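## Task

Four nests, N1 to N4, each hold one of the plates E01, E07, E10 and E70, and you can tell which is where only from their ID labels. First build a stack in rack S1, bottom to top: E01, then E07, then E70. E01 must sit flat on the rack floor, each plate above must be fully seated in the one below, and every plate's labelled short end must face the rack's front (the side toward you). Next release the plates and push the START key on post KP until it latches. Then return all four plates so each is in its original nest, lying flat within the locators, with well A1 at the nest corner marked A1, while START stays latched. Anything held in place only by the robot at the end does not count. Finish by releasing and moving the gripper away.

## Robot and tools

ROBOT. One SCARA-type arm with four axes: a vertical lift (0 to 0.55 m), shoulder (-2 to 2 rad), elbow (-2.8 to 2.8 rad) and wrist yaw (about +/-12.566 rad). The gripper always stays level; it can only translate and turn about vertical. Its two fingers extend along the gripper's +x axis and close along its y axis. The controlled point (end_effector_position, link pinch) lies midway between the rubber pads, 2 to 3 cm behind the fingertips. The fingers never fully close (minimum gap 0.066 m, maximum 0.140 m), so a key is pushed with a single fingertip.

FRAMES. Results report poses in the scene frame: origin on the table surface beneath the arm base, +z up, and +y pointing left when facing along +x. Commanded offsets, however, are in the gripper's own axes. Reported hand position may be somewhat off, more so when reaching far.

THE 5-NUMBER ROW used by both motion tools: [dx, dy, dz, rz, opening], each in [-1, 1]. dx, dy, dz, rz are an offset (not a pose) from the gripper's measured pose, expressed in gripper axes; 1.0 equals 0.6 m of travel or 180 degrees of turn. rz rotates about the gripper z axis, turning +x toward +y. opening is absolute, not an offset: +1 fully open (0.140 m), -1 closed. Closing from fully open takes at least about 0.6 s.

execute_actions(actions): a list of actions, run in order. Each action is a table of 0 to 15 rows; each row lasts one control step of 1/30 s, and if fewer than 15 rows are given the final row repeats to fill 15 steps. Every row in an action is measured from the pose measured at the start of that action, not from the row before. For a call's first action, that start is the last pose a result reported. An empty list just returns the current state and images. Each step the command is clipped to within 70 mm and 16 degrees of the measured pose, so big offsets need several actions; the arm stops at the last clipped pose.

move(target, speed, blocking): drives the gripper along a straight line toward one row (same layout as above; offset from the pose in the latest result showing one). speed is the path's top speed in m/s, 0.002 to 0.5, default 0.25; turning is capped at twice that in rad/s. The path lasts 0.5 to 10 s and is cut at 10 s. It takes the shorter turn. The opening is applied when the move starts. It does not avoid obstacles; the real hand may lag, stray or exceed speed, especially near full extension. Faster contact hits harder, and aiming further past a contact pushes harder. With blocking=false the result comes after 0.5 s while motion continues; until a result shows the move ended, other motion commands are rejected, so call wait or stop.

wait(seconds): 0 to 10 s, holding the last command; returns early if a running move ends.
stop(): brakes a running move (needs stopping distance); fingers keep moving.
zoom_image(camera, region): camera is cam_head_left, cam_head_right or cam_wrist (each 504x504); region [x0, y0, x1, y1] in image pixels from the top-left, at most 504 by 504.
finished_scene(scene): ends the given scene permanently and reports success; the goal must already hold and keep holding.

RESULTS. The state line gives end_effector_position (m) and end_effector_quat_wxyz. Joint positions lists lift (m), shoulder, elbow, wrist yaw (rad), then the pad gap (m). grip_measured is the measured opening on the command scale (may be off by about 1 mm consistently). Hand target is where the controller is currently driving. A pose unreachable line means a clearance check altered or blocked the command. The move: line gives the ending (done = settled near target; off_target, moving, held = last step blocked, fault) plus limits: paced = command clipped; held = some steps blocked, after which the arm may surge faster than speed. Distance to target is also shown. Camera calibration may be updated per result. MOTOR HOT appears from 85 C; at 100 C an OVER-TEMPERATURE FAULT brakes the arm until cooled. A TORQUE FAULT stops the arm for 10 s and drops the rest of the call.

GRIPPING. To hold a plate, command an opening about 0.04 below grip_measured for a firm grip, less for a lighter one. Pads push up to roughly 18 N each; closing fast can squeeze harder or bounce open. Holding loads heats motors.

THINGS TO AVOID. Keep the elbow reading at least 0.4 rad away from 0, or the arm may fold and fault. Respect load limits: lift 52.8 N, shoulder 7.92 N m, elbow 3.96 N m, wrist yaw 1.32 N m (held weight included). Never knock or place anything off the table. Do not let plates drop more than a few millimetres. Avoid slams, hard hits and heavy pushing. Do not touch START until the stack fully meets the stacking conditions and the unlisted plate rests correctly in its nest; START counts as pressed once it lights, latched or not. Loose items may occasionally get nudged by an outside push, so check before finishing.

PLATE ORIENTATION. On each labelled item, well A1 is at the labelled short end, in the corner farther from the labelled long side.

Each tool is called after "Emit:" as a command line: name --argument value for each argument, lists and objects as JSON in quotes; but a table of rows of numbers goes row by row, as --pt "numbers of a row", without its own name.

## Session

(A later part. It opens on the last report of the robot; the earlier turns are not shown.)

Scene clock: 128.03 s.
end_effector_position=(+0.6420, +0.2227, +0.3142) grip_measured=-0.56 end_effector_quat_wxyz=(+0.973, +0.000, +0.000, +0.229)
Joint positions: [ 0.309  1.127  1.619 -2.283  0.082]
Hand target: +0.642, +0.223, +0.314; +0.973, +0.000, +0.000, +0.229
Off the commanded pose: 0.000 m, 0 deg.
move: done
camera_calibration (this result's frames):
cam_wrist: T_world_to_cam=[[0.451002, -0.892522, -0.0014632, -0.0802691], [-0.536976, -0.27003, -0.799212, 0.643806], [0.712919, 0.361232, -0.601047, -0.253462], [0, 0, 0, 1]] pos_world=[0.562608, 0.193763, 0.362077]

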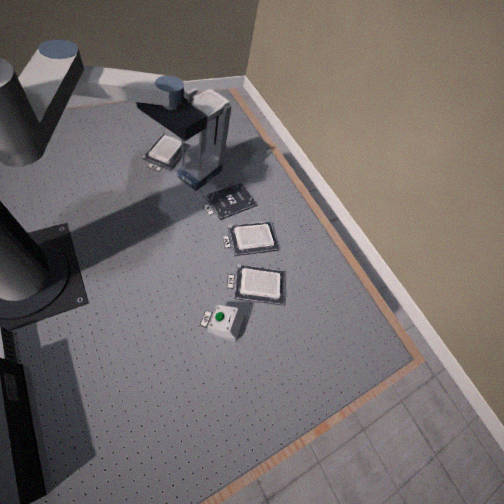

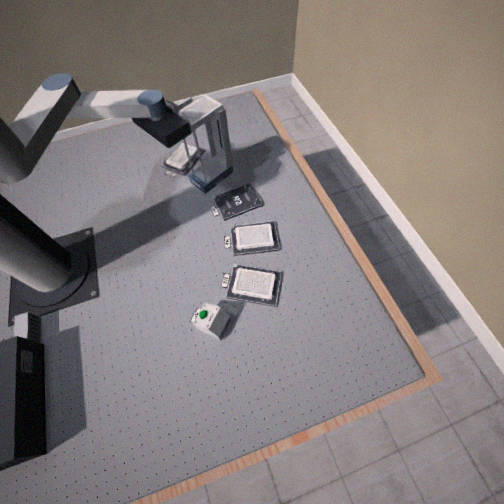

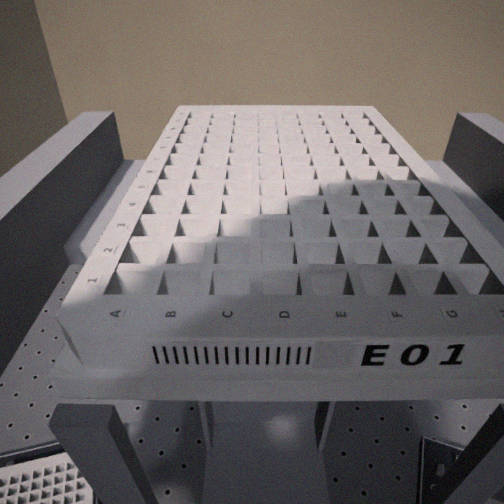

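Emit:
move --target '[0.0009, -0.0006, 0, 0, -0.62]' --speed 0.01

Emit:
move --target '[0, 0, -0.03, 0, -0.62]' --speed 0.015

Scene clock: 136.90 s.
end_effector_position=(+0.6426, +0.2227, +0.3142) grip_measured=-0.56 end_effector_quat_wxyz=(+0.973, +0.000, +0.000, +0.229)
Joint positions: [ 0.309  1.125  1.622 -2.284  0.082]
Hand target: +0.643, +0.223, +0.314; +0.973, +0.000, +0.000, +0.229
Off the commanded pose: 0.000 m, 0 deg.
move: done
camera_calibration (this result's frames):
cam_wrist: T_world_to_cam=[[0.451219, -0.892412, -0.0014632, -0.0807312], [-0.53691, -0.270161, -0.799212, 0.644098], [0.712831, 0.361406, -0.601047, -0.25385], [0, 0, 0, 1]] pos_world=[0.563202, 0.193707, 0.362077]

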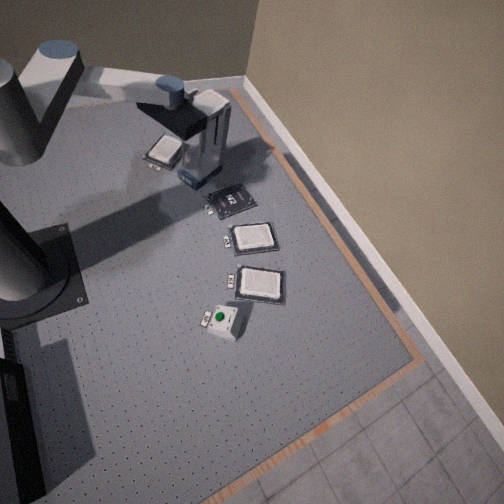

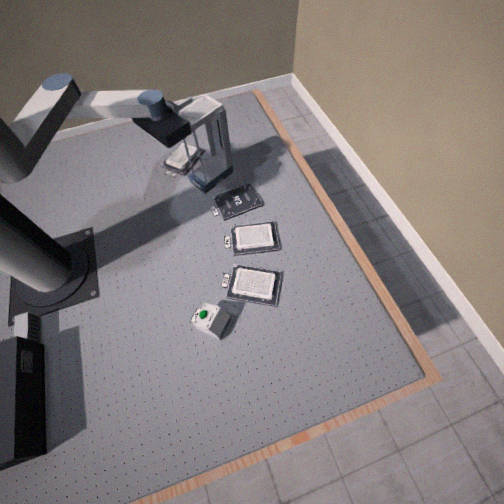

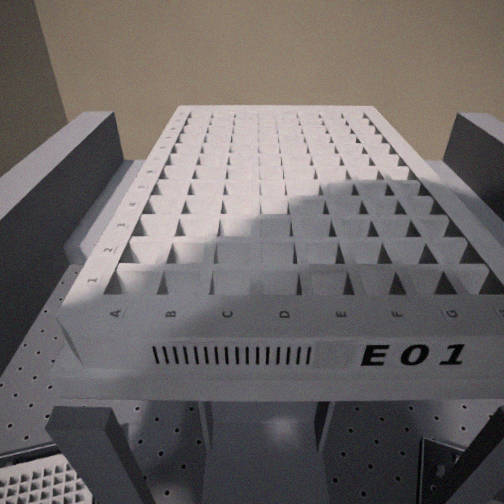

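Scene clock: 138.33 s.
end_effector_position=(+0.6426, +0.2227, +0.2962) grip_measured=-0.56 end_effector_quat_wxyz=(+0.973, +0.000, +0.000, +0.229)
Joint positions: [ 0.291  1.125  1.622 -2.284  0.082]
Hand target: +0.643, +0.223, +0.296; +0.973, +0.000, +0.000, +0.229
Off the commanded pose: 0.000 m, 0 deg.
move: done
camera_calibration (this result's frames):
cam_wrist: T_world_to_cam=[[0.451225, -0.892409, -0.0014632, -0.0807577], [-0.536909, -0.270164, -0.799212, 0.629689], [0.712829, 0.36141, -0.601047, -0.264684], [0, 0, 0, 1]] pos_world=[0.5632, 0.19371, 0.34405]

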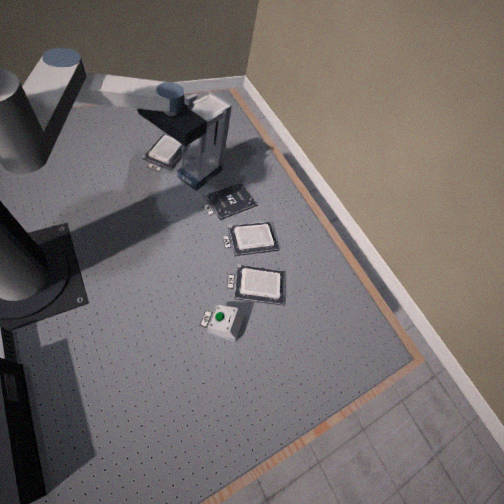

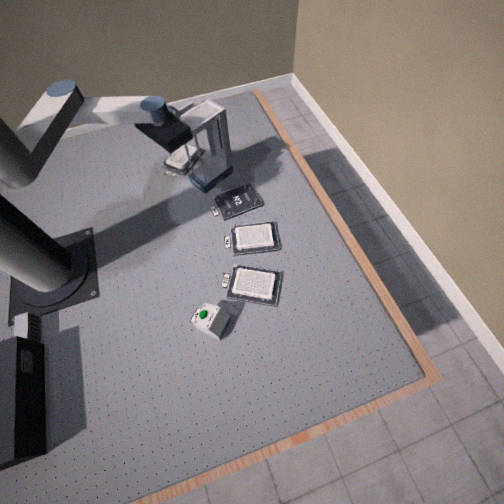

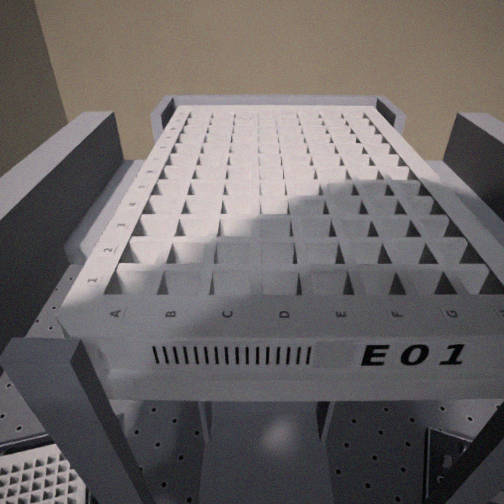

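Emit:
zoom_image --camera "cam_wrist" --region '[140, 80, 420, 160]'

Region (140, 80, 420, 160) of cam_wrist's 504x504 image, scaled by 1.800, with more detail than that image has; it fills the top 144 rows of this view, and the rest is white.

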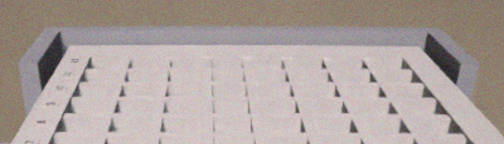

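Emit:
move --target '[0, 0, -0.3687, 0, -0.62]' --speed 0.12

Emit:
move --target '[0, 0, -0.0185, 0, -0.62]' --speed 0.015

Scene clock: 144.00 s.
end_effector_position=(+0.6426, +0.2227, +0.0749) grip_measured=-0.56 end_effector_quat_wxyz=(+0.973, +0.000, +0.000, +0.229)
Joint positions: [ 0.07   1.125  1.622 -2.284  0.082]
Hand target: +0.643, +0.223, +0.075; +0.973, +0.000, +0.000, +0.229
Off the commanded pose: 0.000 m, 0 deg.
move: done
camera_calibration (this result's frames):
cam_wrist: T_world_to_cam=[[0.451183, -0.89243, -0.0014632, -0.0810639], [-0.536921, -0.270139, -0.799212, 0.452822], [0.712846, 0.361377, -0.601047, -0.397692], [0, 0, 0, 1]] pos_world=[0.563198, 0.193698, 0.12275]

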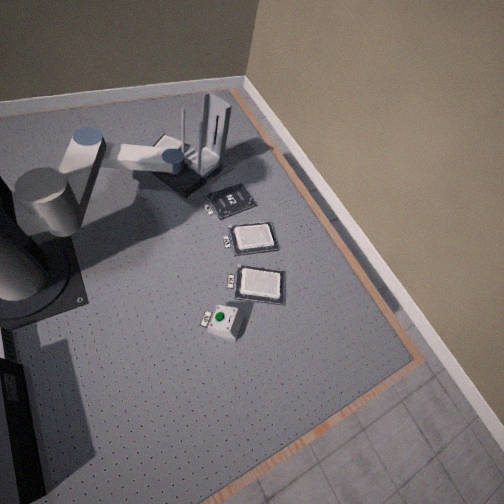

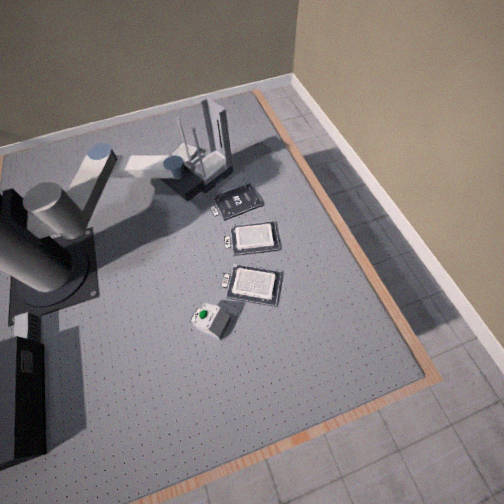

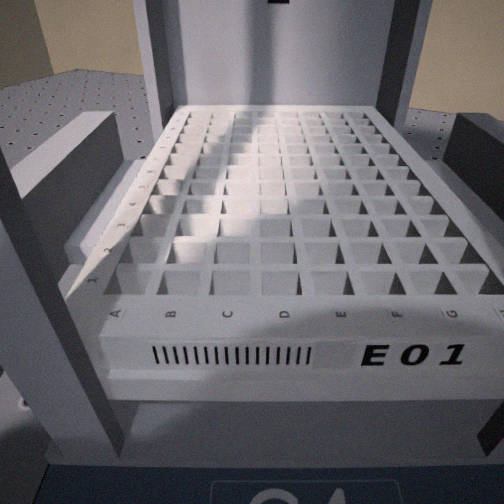

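Scene clock: 144.97 s.
end_effector_position=(+0.6426, +0.2227, +0.0637) grip_measured=-0.56 end_effector_quat_wxyz=(+0.973, +0.000, +0.000, +0.229)
Joint positions: [ 0.059  1.125  1.622 -2.284  0.082]
Hand target: +0.643, +0.223, +0.064; +0.973, +0.000, +0.000, +0.229
Off the commanded pose: 0.000 m, 0 deg.
move: done
camera_calibration (this result's frames):
cam_wrist: T_world_to_cam=[[0.451185, -0.892429, -0.0014632, -0.0810811], [-0.536921, -0.27014, -0.799212, 0.443929], [0.712845, 0.361378, -0.601047, -0.404381], [0, 0, 0, 1]] pos_world=[0.563198, 0.193698, 0.111623]

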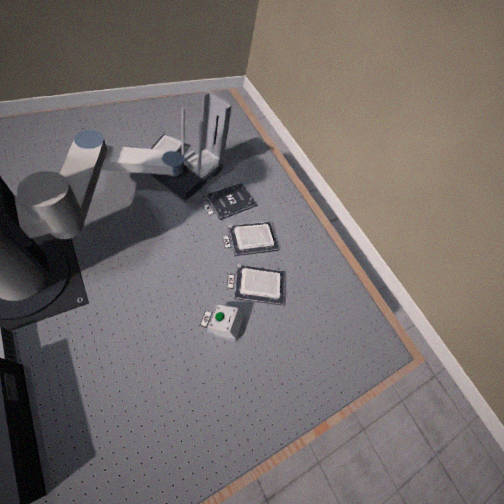

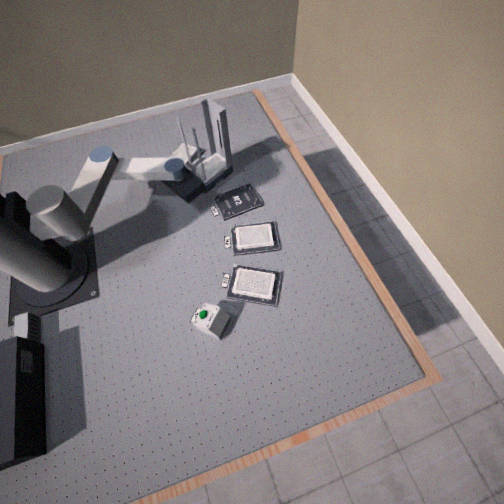

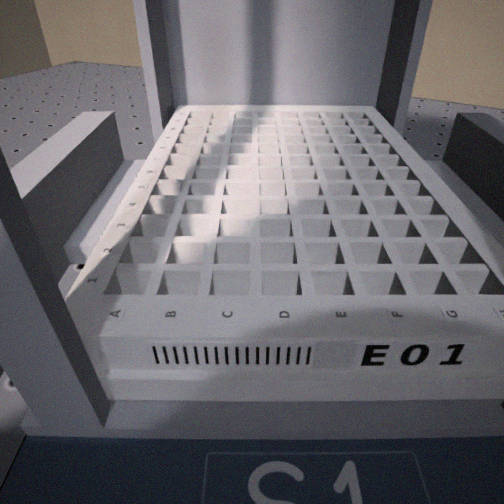

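Emit:
move --target '[0, 0, -0.0025, 0, -0.62]' --speed 0.008

Scene clock: 146.83 s.
end_effector_position=(+0.6426, +0.2227, +0.0630) grip_measured=-0.56 end_effector_quat_wxyz=(+0.973, +0.000, +0.000, +0.229)
Joint positions: [ 0.058  1.125  1.622 -2.284  0.082]
Hand target: +0.643, +0.223, +0.062; +0.973, +0.000, +0.000, +0.229
Off the commanded pose: 0.001 m, 0 deg.
move: done
camera_calibration (this result's frames):
cam_wrist: T_world_to_cam=[[0.451233, -0.892405, -0.0014632, -0.0811157], [-0.536906, -0.27017, -0.799212, 0.443365], [0.712825, 0.361417, -0.601047, -0.404779], [0, 0, 0, 1]] pos_world=[0.563184, 0.19369, 0.110933]

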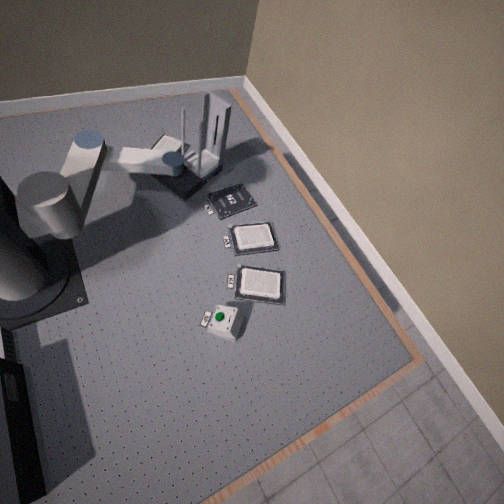

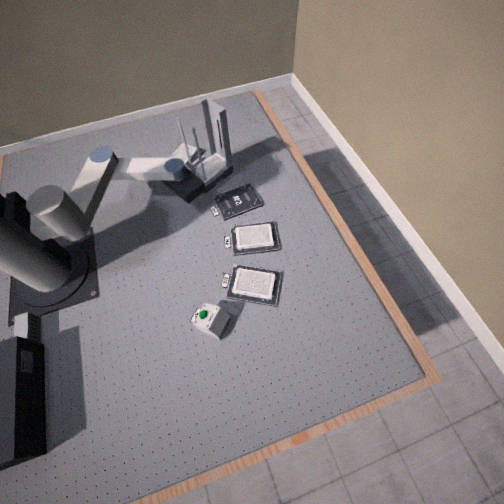

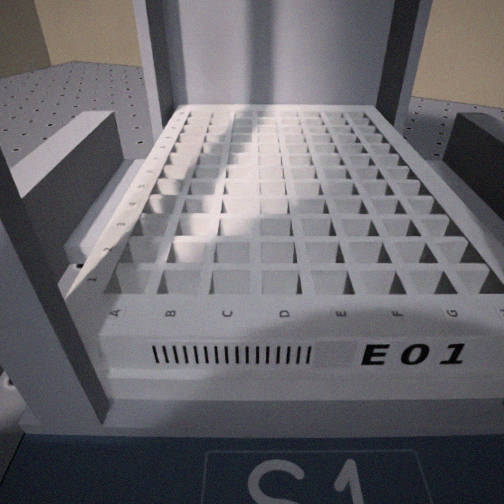

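Emit:
execute_actions --actions '[[[0,0,0.002,0,0.05]]]'

Emit:
move --target '[-0.2, 0, 0.003, 0, 0.05]' --speed 0.15

Scene clock: 154.47 s.
end_effector_position=(+0.6426, +0.2227, +0.0643) grip_measured=+0.05 end_effector_quat_wxyz=(+0.973, +0.000, +0.000, +0.229)
Joint positions: [ 0.059  1.125  1.622 -2.284  0.105]
Hand target: +0.643, +0.223, +0.064; +0.973, +0.000, +0.000, +0.229
Off the commanded pose: 0.000 m, 0 deg.
camera_calibration (this result's frames):
cam_wrist: T_world_to_cam=[[0.451249, -0.892397, -0.0014632, -0.0811209], [-0.536901, -0.270179, -0.799212, 0.444378], [0.712819, 0.361429, -0.601047, -0.404019], [0, 0, 0, 1]] pos_world=[0.563185, 0.193693, 0.112199]

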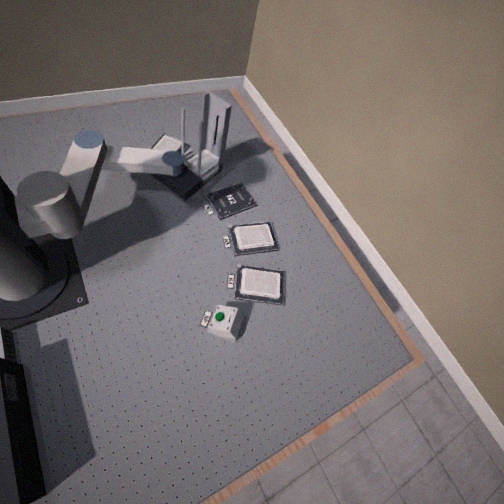

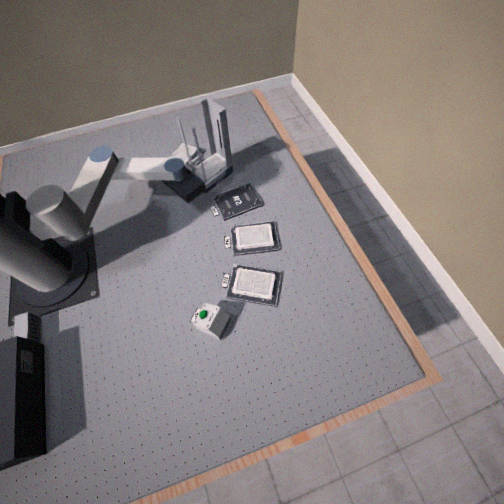

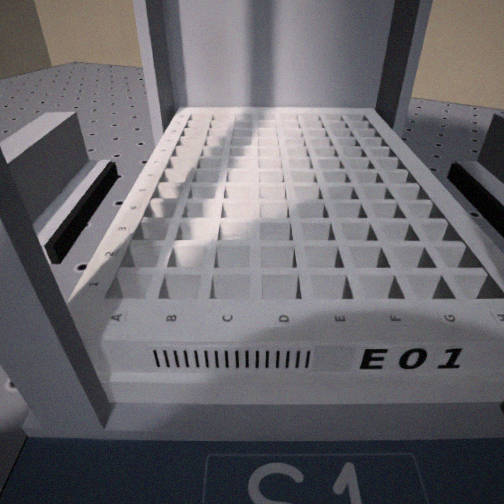

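Scene clock: 155.60 s.
end_effector_position=(+0.5352, +0.1690, +0.0660) grip_measured=+0.05 end_effector_quat_wxyz=(+0.973, +0.000, +0.000, +0.229)
Joint positions: [ 0.061  1.347  1.028 -1.913  0.105]
Hand target: +0.535, +0.169, +0.066; +0.973, +0.000, +0.000, +0.229
Off the commanded pose: 0.000 m, 0 deg.
move: done
camera_calibration (this result's frames):
cam_wrist: T_world_to_cam=[[0.450914, -0.892566, -0.0014632, -0.0803578], [-0.537003, -0.269977, -0.799212, 0.373618], [0.712955, 0.361161, -0.601047, -0.307035], [0, 0, 0, 1]] pos_world=[0.45577, 0.140033, 0.11394]

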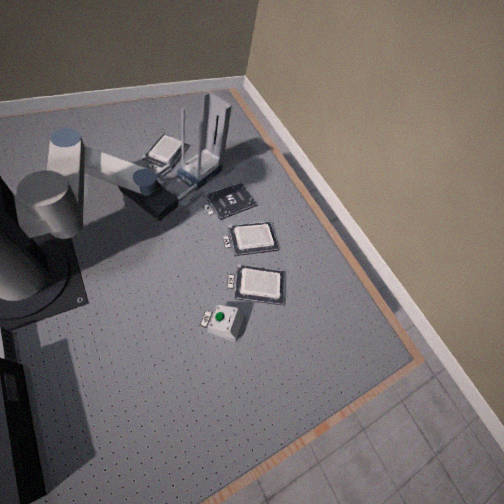

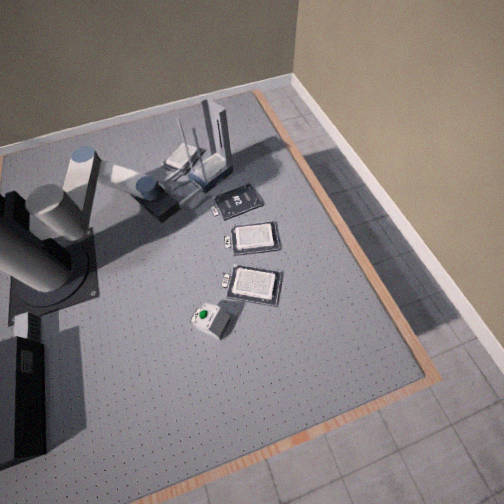

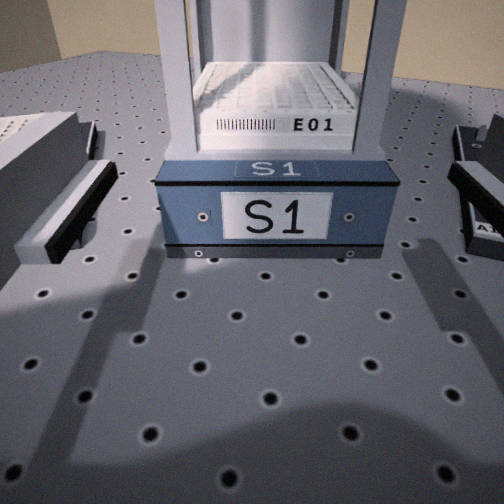

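Emit:
move --target '[0.0055, 0.2298, 0, 0.09196, 0.15]' --speed 0.2

Emit:
move --target '[0.1667, 0, -0.0217, 0, 0.15]' --speed 0.15

Scene clock: 162.40 s.
end_effector_position=(+0.4765, +0.2940, +0.0660) grip_measured=+0.15 end_effector_quat_wxyz=(+0.930, +0.000, +0.000, +0.367)
Joint positions: [ 0.061  1.667  1.133 -2.048  0.109]
Hand target: +0.477, +0.294, +0.066; +0.930, +0.000, +0.000, +0.367
Off the commanded pose: 0.000 m, 0 deg.
move: done
camera_calibration (this result's frames):
cam_wrist: T_world_to_cam=[[0.686991, -0.726664, -0.0014632, -0.103647], [-0.437564, -0.412065, -0.799212, 0.370238], [0.580156, 0.549692, -0.601047, -0.302484], [0, 0, 0, 1]] pos_world=[0.408695, 0.243519, 0.11394]

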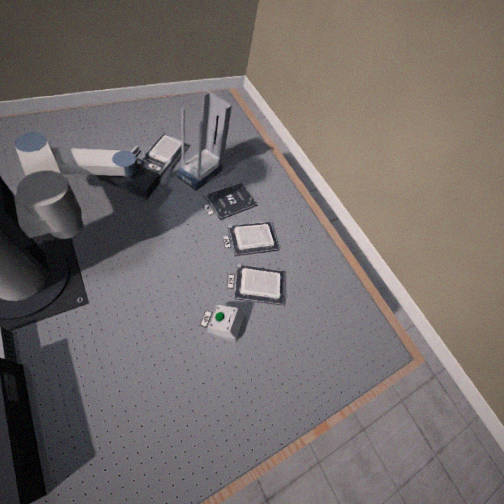

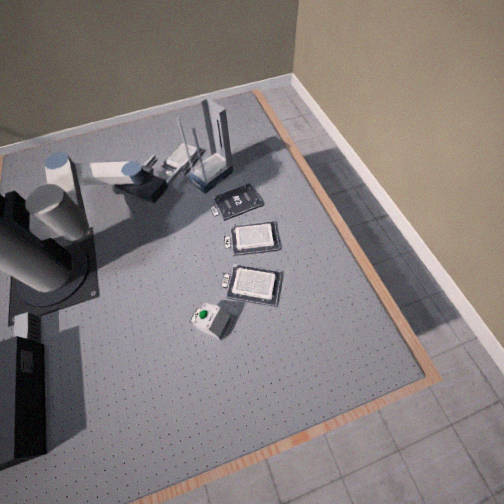

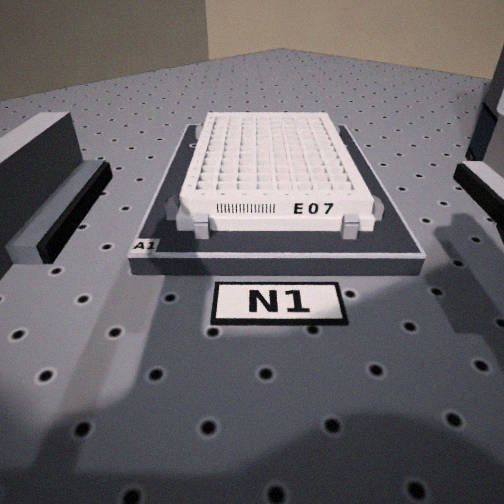

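Scene clock: 163.40 s.
end_effector_position=(+0.5496, +0.3624, +0.0530) grip_measured=+0.15 end_effector_quat_wxyz=(+0.930, +0.000, +0.000, +0.367)
Joint positions: [ 0.048  1.454  1.64  -2.342  0.109]
Hand target: +0.550, +0.362, +0.053; +0.930, +0.000, +0.000, +0.367
Off the commanded pose: 0.000 m, 0 deg.
move: done
camera_calibration (this result's frames):
cam_wrist: T_world_to_cam=[[0.687198, -0.726468, -0.0014632, -0.10433], [-0.437446, -0.41219, -0.799212, 0.419972], [0.579999, 0.549858, -0.601047, -0.390256], [0, 0, 0, 1]] pos_world=[0.481758, 0.311901, 0.100932]

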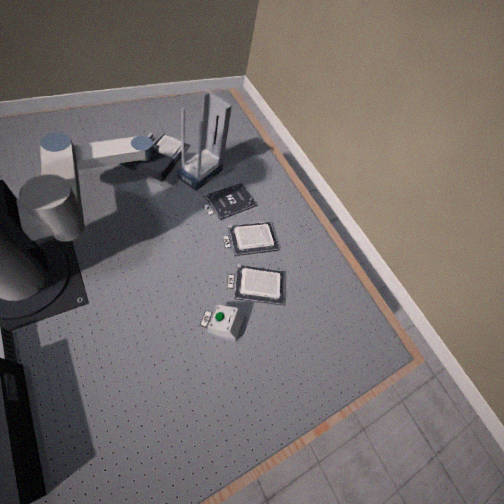

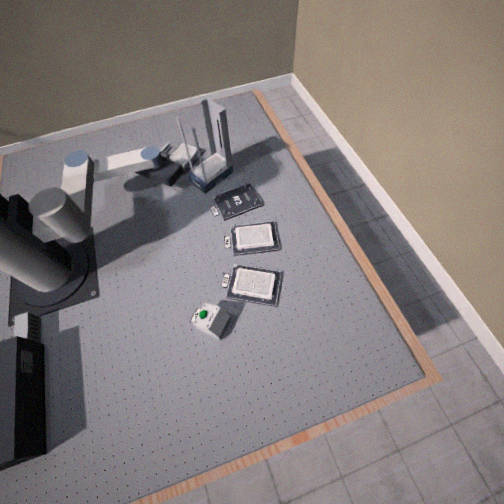

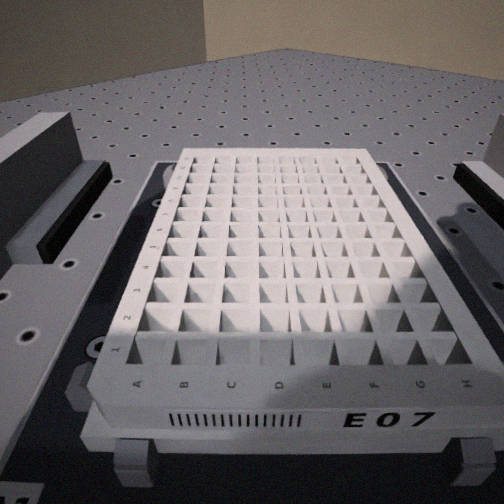

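Emit:
move --target '[-0.001, 0, -0.031, 0, 0.15]' --speed 0.04

Emit:
execute_actions --actions '[[[0,0,0,0,-0.4]],[[0,0,0,0,-0.5]],[[0,0,0,0,-0.62]]]'

Scene clock: 166.57 s.
end_effector_position=(+0.5492, +0.3619, +0.0344) grip_measured=+0.15 end_effector_quat_wxyz=(+0.930, +0.000, +0.000, +0.367)
Joint positions: [ 0.029  1.455  1.637 -2.34   0.109]
Hand target: +0.549, +0.362, +0.034; +0.930, +0.000, +0.000, +0.367
Off the commanded pose: 0.000 m, 0 deg.
move: done
camera_calibration (this result's frames):
cam_wrist: T_world_to_cam=[[0.687011, -0.726645, -0.0014632, -0.104256], [-0.437552, -0.412077, -0.799212, 0.404729], [0.580141, 0.549708, -0.601047, -0.401045], [0, 0, 0, 1]] pos_world=[0.481378, 0.31148, 0.0822651]

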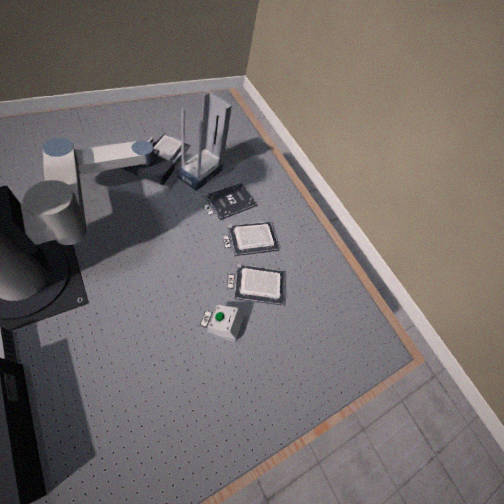

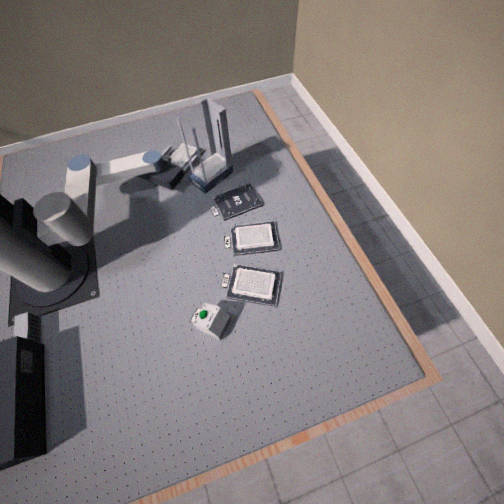

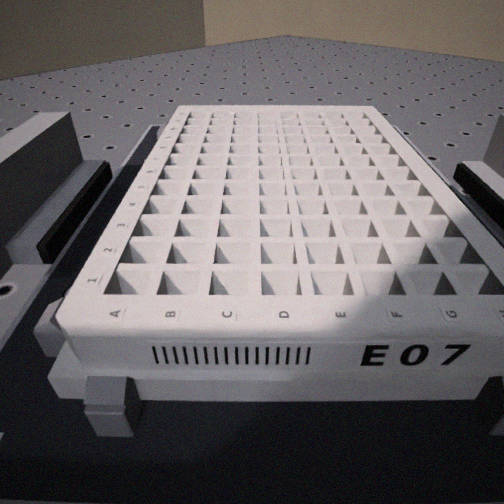

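Scene clock: 168.07 s.
end_effector_position=(+0.5492, +0.3619, +0.0344) grip_measured=-0.56 end_effector_quat_wxyz=(+0.930, +0.000, +0.000, +0.367)
Joint positions: [ 0.029  1.455  1.637 -2.34   0.082]
Hand target: +0.549, +0.362, +0.034; +0.930, +0.000, +0.000, +0.367
Off the commanded pose: 0.000 m, 0 deg.
camera_calibration (this result's frames):
cam_wrist: T_world_to_cam=[[0.687009, -0.726648, -0.0014632, -0.10426], [-0.437554, -0.412076, -0.799212, 0.40473], [0.580143, 0.549706, -0.601047, -0.401045], [0, 0, 0, 1]] pos_world=[0.481382, 0.311476, 0.0822652]

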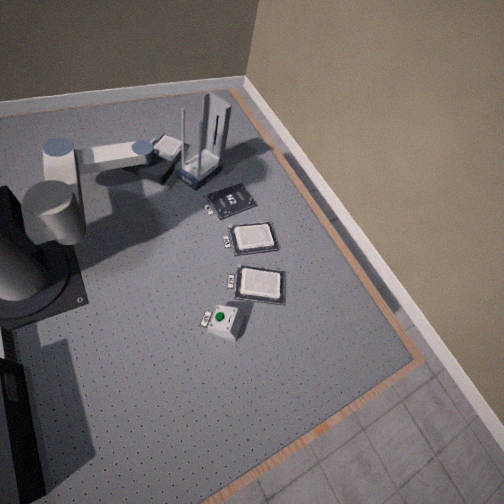

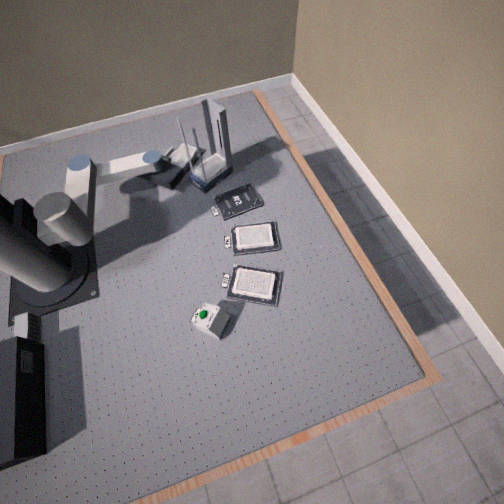

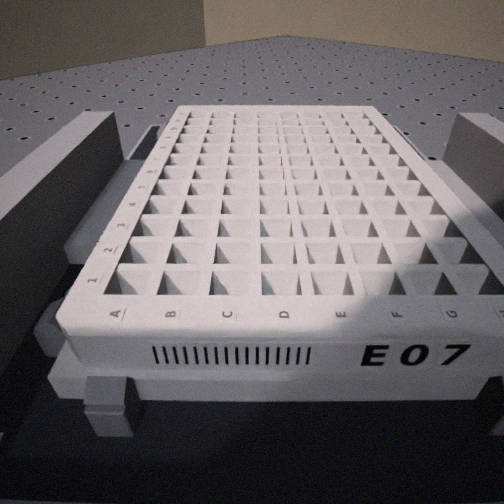

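Emit:
move --target '[0, 0, 0.04, 0, -0.62]' --speed 0.04

Emit:
move --target '[0, 0, 0.461, 0, -0.62]' --speed 0.2

Emit:
move --target '[-0.04472, -0.27578, 0, -0.09207, -0.62]' --speed 0.15

Scene clock: 172.50 s.
end_effector_position=(+0.5492, +0.3619, +0.0584) grip_measured=-0.56 end_effector_quat_wxyz=(+0.930, +0.000, +0.000, +0.367)
Joint positions: [ 0.053  1.455  1.637 -2.34   0.082]
Hand target: +0.549, +0.362, +0.058; +0.930, +0.000, +0.000, +0.367
Off the commanded pose: 0.000 m, 0 deg.
move: done
camera_calibration (this result's frames):
cam_wrist: T_world_to_cam=[[0.687021, -0.726636, -0.0014632, -0.10423], [-0.437547, -0.412083, -0.799212, 0.423955], [0.580134, 0.549716, -0.601047, -0.386588], [0, 0, 0, 1]] pos_world=[0.481381, 0.311481, 0.106319]

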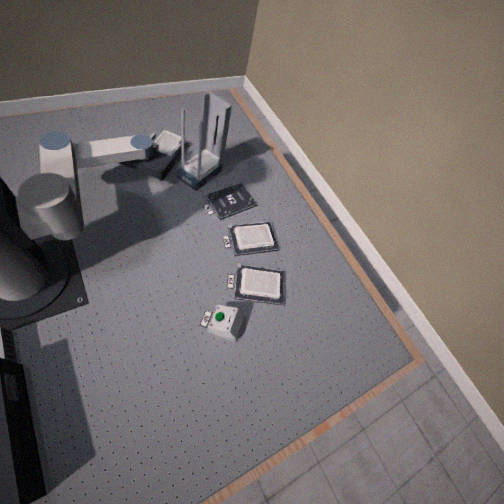

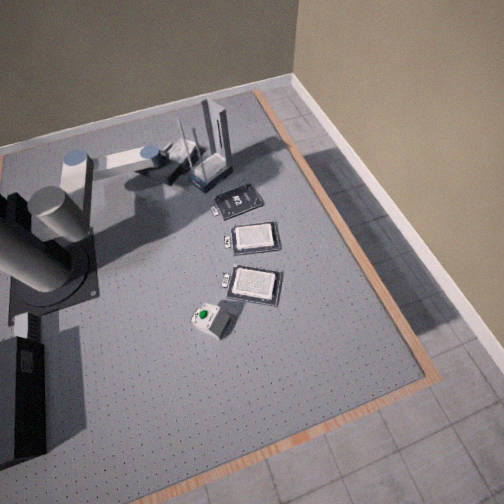

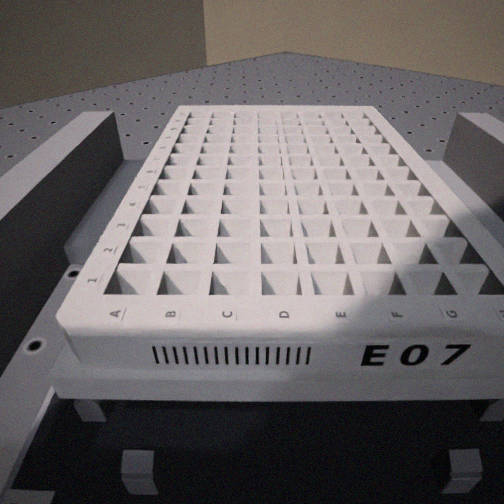

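Scene clock: 174.27 s.
end_effector_position=(+0.5492, +0.3619, +0.3351) grip_measured=-0.56 end_effector_quat_wxyz=(+0.930, +0.000, +0.000, +0.367)
Joint positions: [ 0.33   1.455  1.637 -2.34   0.082]
Hand target: +0.549, +0.362, +0.335; +0.930, +0.000, +0.000, +0.367
Off the commanded pose: 0.000 m, 0 deg.
move: done
camera_calibration (this result's frames):
cam_wrist: T_world_to_cam=[[0.687053, -0.726606, -0.0014632, -0.103838], [-0.437529, -0.412102, -0.799212, 0.64506], [0.580109, 0.549741, -0.601047, -0.220307], [0, 0, 0, 1]] pos_world=[0.481377, 0.311493, 0.382974]

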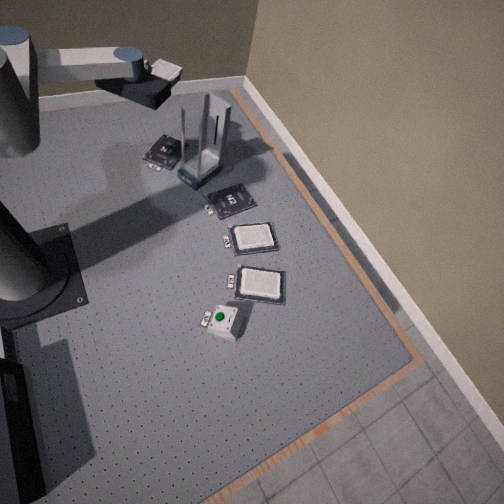

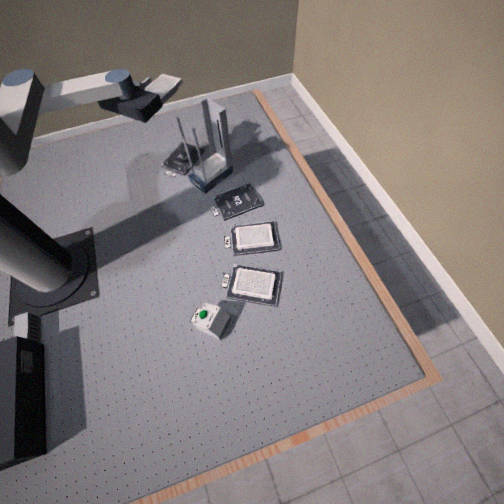

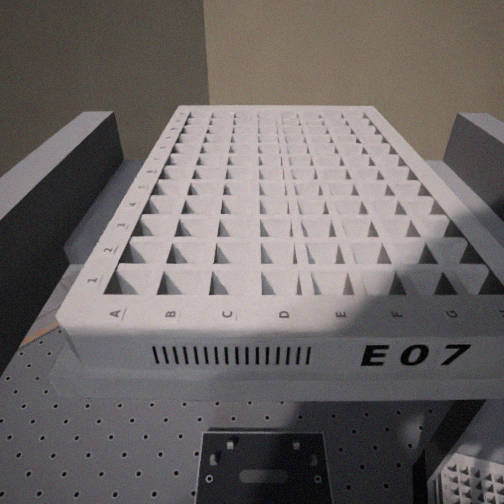

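Scene clock: 175.70 s.
end_effector_position=(+0.6427, +0.2227, +0.3351) grip_measured=-0.56 end_effector_quat_wxyz=(+0.973, +0.000, +0.000, +0.229)
Joint positions: [ 0.33   1.124  1.622 -2.284  0.082]
Hand target: +0.643, +0.223, +0.335; +0.973, +0.000, +0.000, +0.229
Off the commanded pose: 0.000 m, 0 deg.
move: done
camera_calibration (this result's frames):
cam_wrist: T_world_to_cam=[[0.450819, -0.892614, -0.0014632, -0.0804897], [-0.537031, -0.26992, -0.799212, 0.660876], [0.712993, 0.361086, -0.601047, -0.241393], [0, 0, 0, 1]] pos_world=[0.563309, 0.193701, 0.382974]

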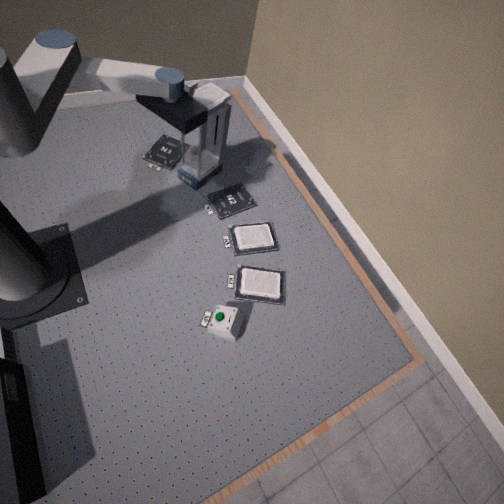

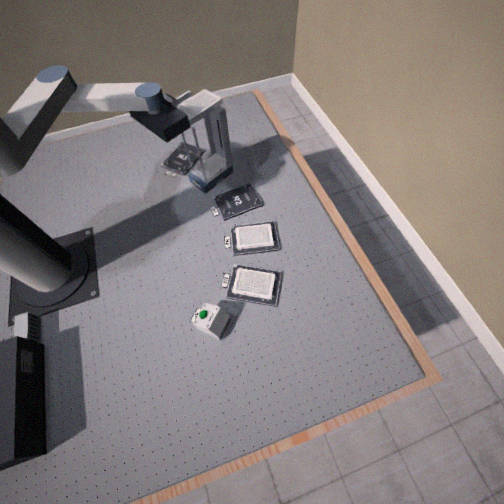

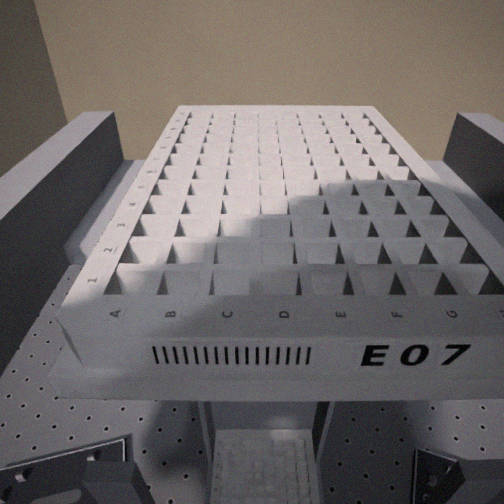

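Emit:
move --target '[0, 0, -0.065, 0, -0.62]' --speed 0.025

Scene clock: 178.93 s.
end_effector_position=(+0.6427, +0.2227, +0.2960) grip_measured=-0.56 end_effector_quat_wxyz=(+0.973, +0.000, +0.000, +0.229)
Joint positions: [ 0.291  1.124  1.622 -2.284  0.082]
Hand target: +0.643, +0.223, +0.296; +0.973, +0.000, +0.000, +0.229
Off the commanded pose: 0.000 m, 0 deg.
move: done
camera_calibration (this result's frames):
cam_wrist: T_world_to_cam=[[0.450875, -0.892586, -0.0014632, -0.0805611], [-0.537015, -0.269954, -0.799212, 0.629645], [0.712971, 0.36113, -0.601047, -0.264879], [0, 0, 0, 1]] pos_world=[0.563302, 0.193723, 0.343897]

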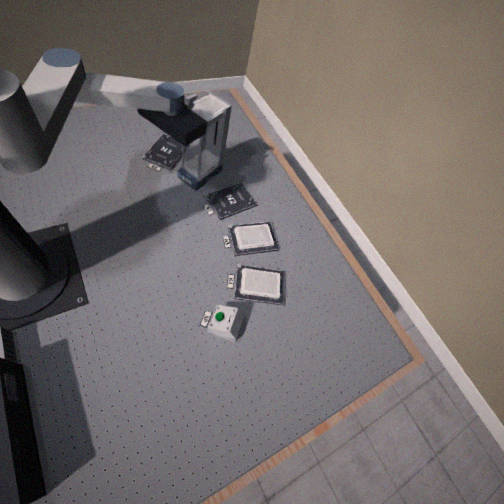

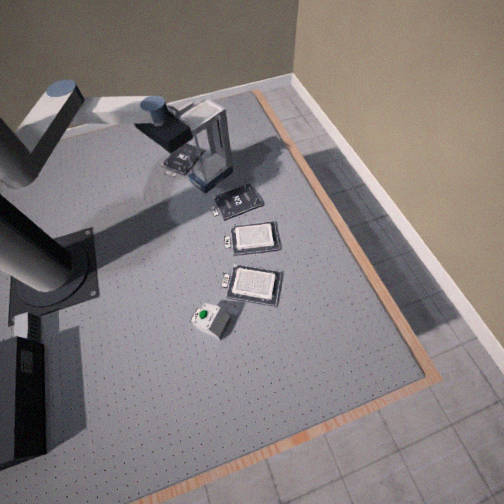

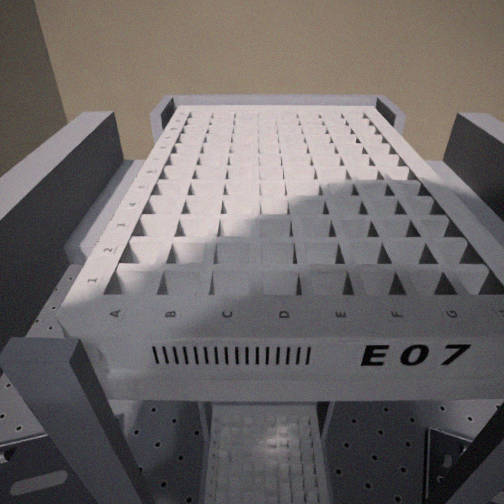

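Emit:
move --target '[0, 0, -0.35, 0, -0.62]' --speed 0.12

Emit:
move --target '[0, 0, -0.017, 0, -0.62]' --speed 0.012

Scene clock: 182.97 s.
end_effector_position=(+0.6427, +0.2227, +0.0859) grip_measured=-0.56 end_effector_quat_wxyz=(+0.973, +0.000, +0.000, +0.229)
Joint positions: [ 0.081  1.124  1.622 -2.284  0.082]
Hand target: +0.643, +0.223, +0.086; +0.973, +0.000, +0.000, +0.229
Off the commanded pose: 0.000 m, 0 deg.
move: done
camera_calibration (this result's frames):
cam_wrist: T_world_to_cam=[[0.450833, -0.892607, -0.0014632, -0.0808508], [-0.537027, -0.269928, -0.799212, 0.461744], [0.712988, 0.361097, -0.601047, -0.391143], [0, 0, 0, 1]] pos_world=[0.5633, 0.19371, 0.133818]

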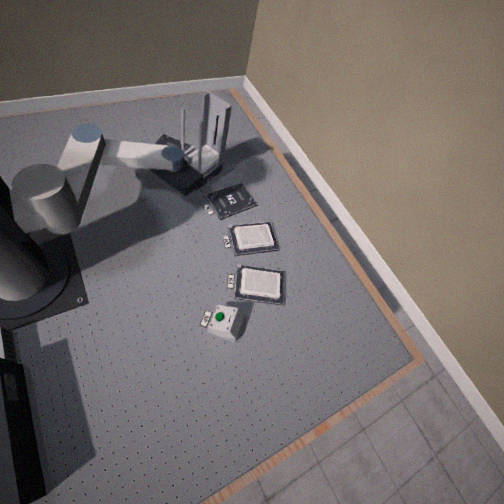

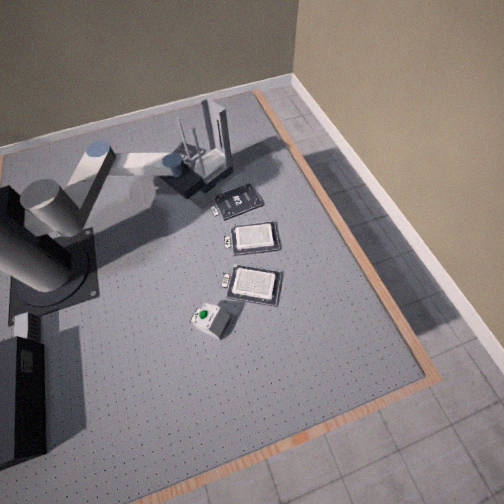

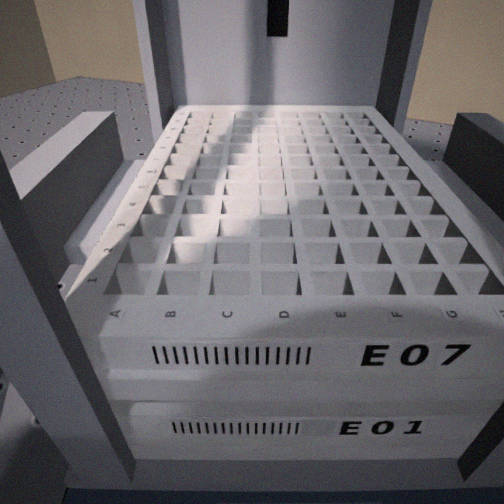

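Scene clock: 184.03 s.
end_effector_position=(+0.6427, +0.2227, +0.0761) grip_measured=-0.56 end_effector_quat_wxyz=(+0.973, +0.000, +0.000, +0.229)
Joint positions: [ 0.071  1.124  1.622 -2.284  0.082]
Hand target: +0.643, +0.223, +0.076; +0.973, +0.000, +0.000, +0.229
Off the commanded pose: 0.000 m, 0 deg.
move: done
camera_calibration (this result's frames):
cam_wrist: T_world_to_cam=[[0.450865, -0.892591, -0.0014632, -0.0808895], [-0.537018, -0.269948, -0.799212, 0.453921], [0.712975, 0.361122, -0.601047, -0.397009], [0, 0, 0, 1]] pos_world=[0.563292, 0.193703, 0.12404]

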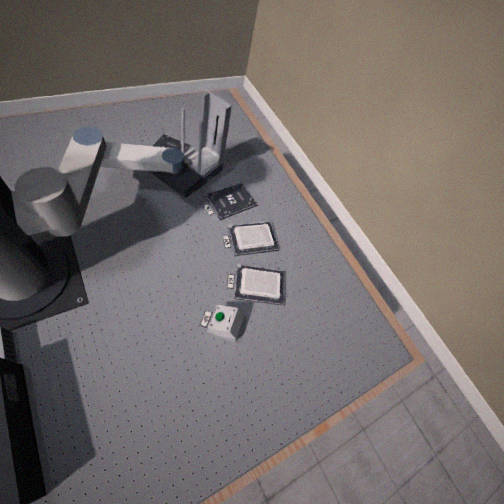

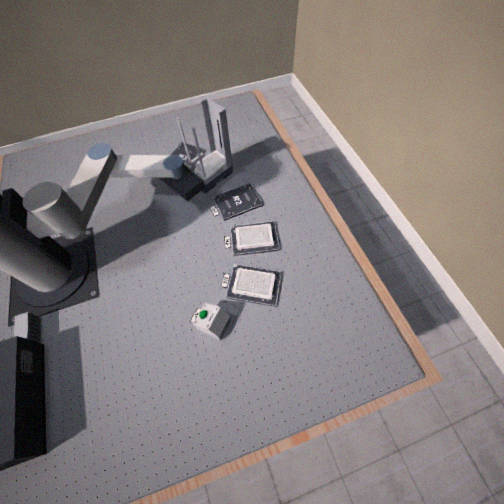

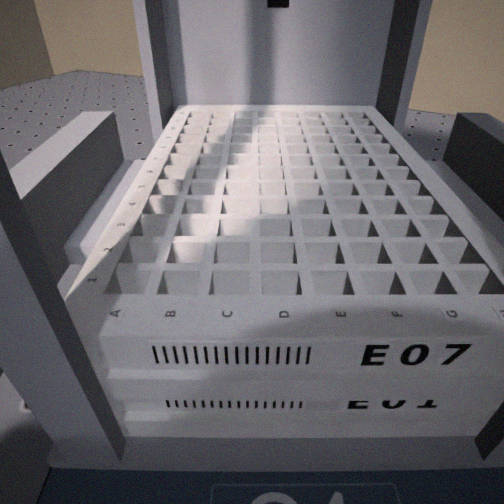

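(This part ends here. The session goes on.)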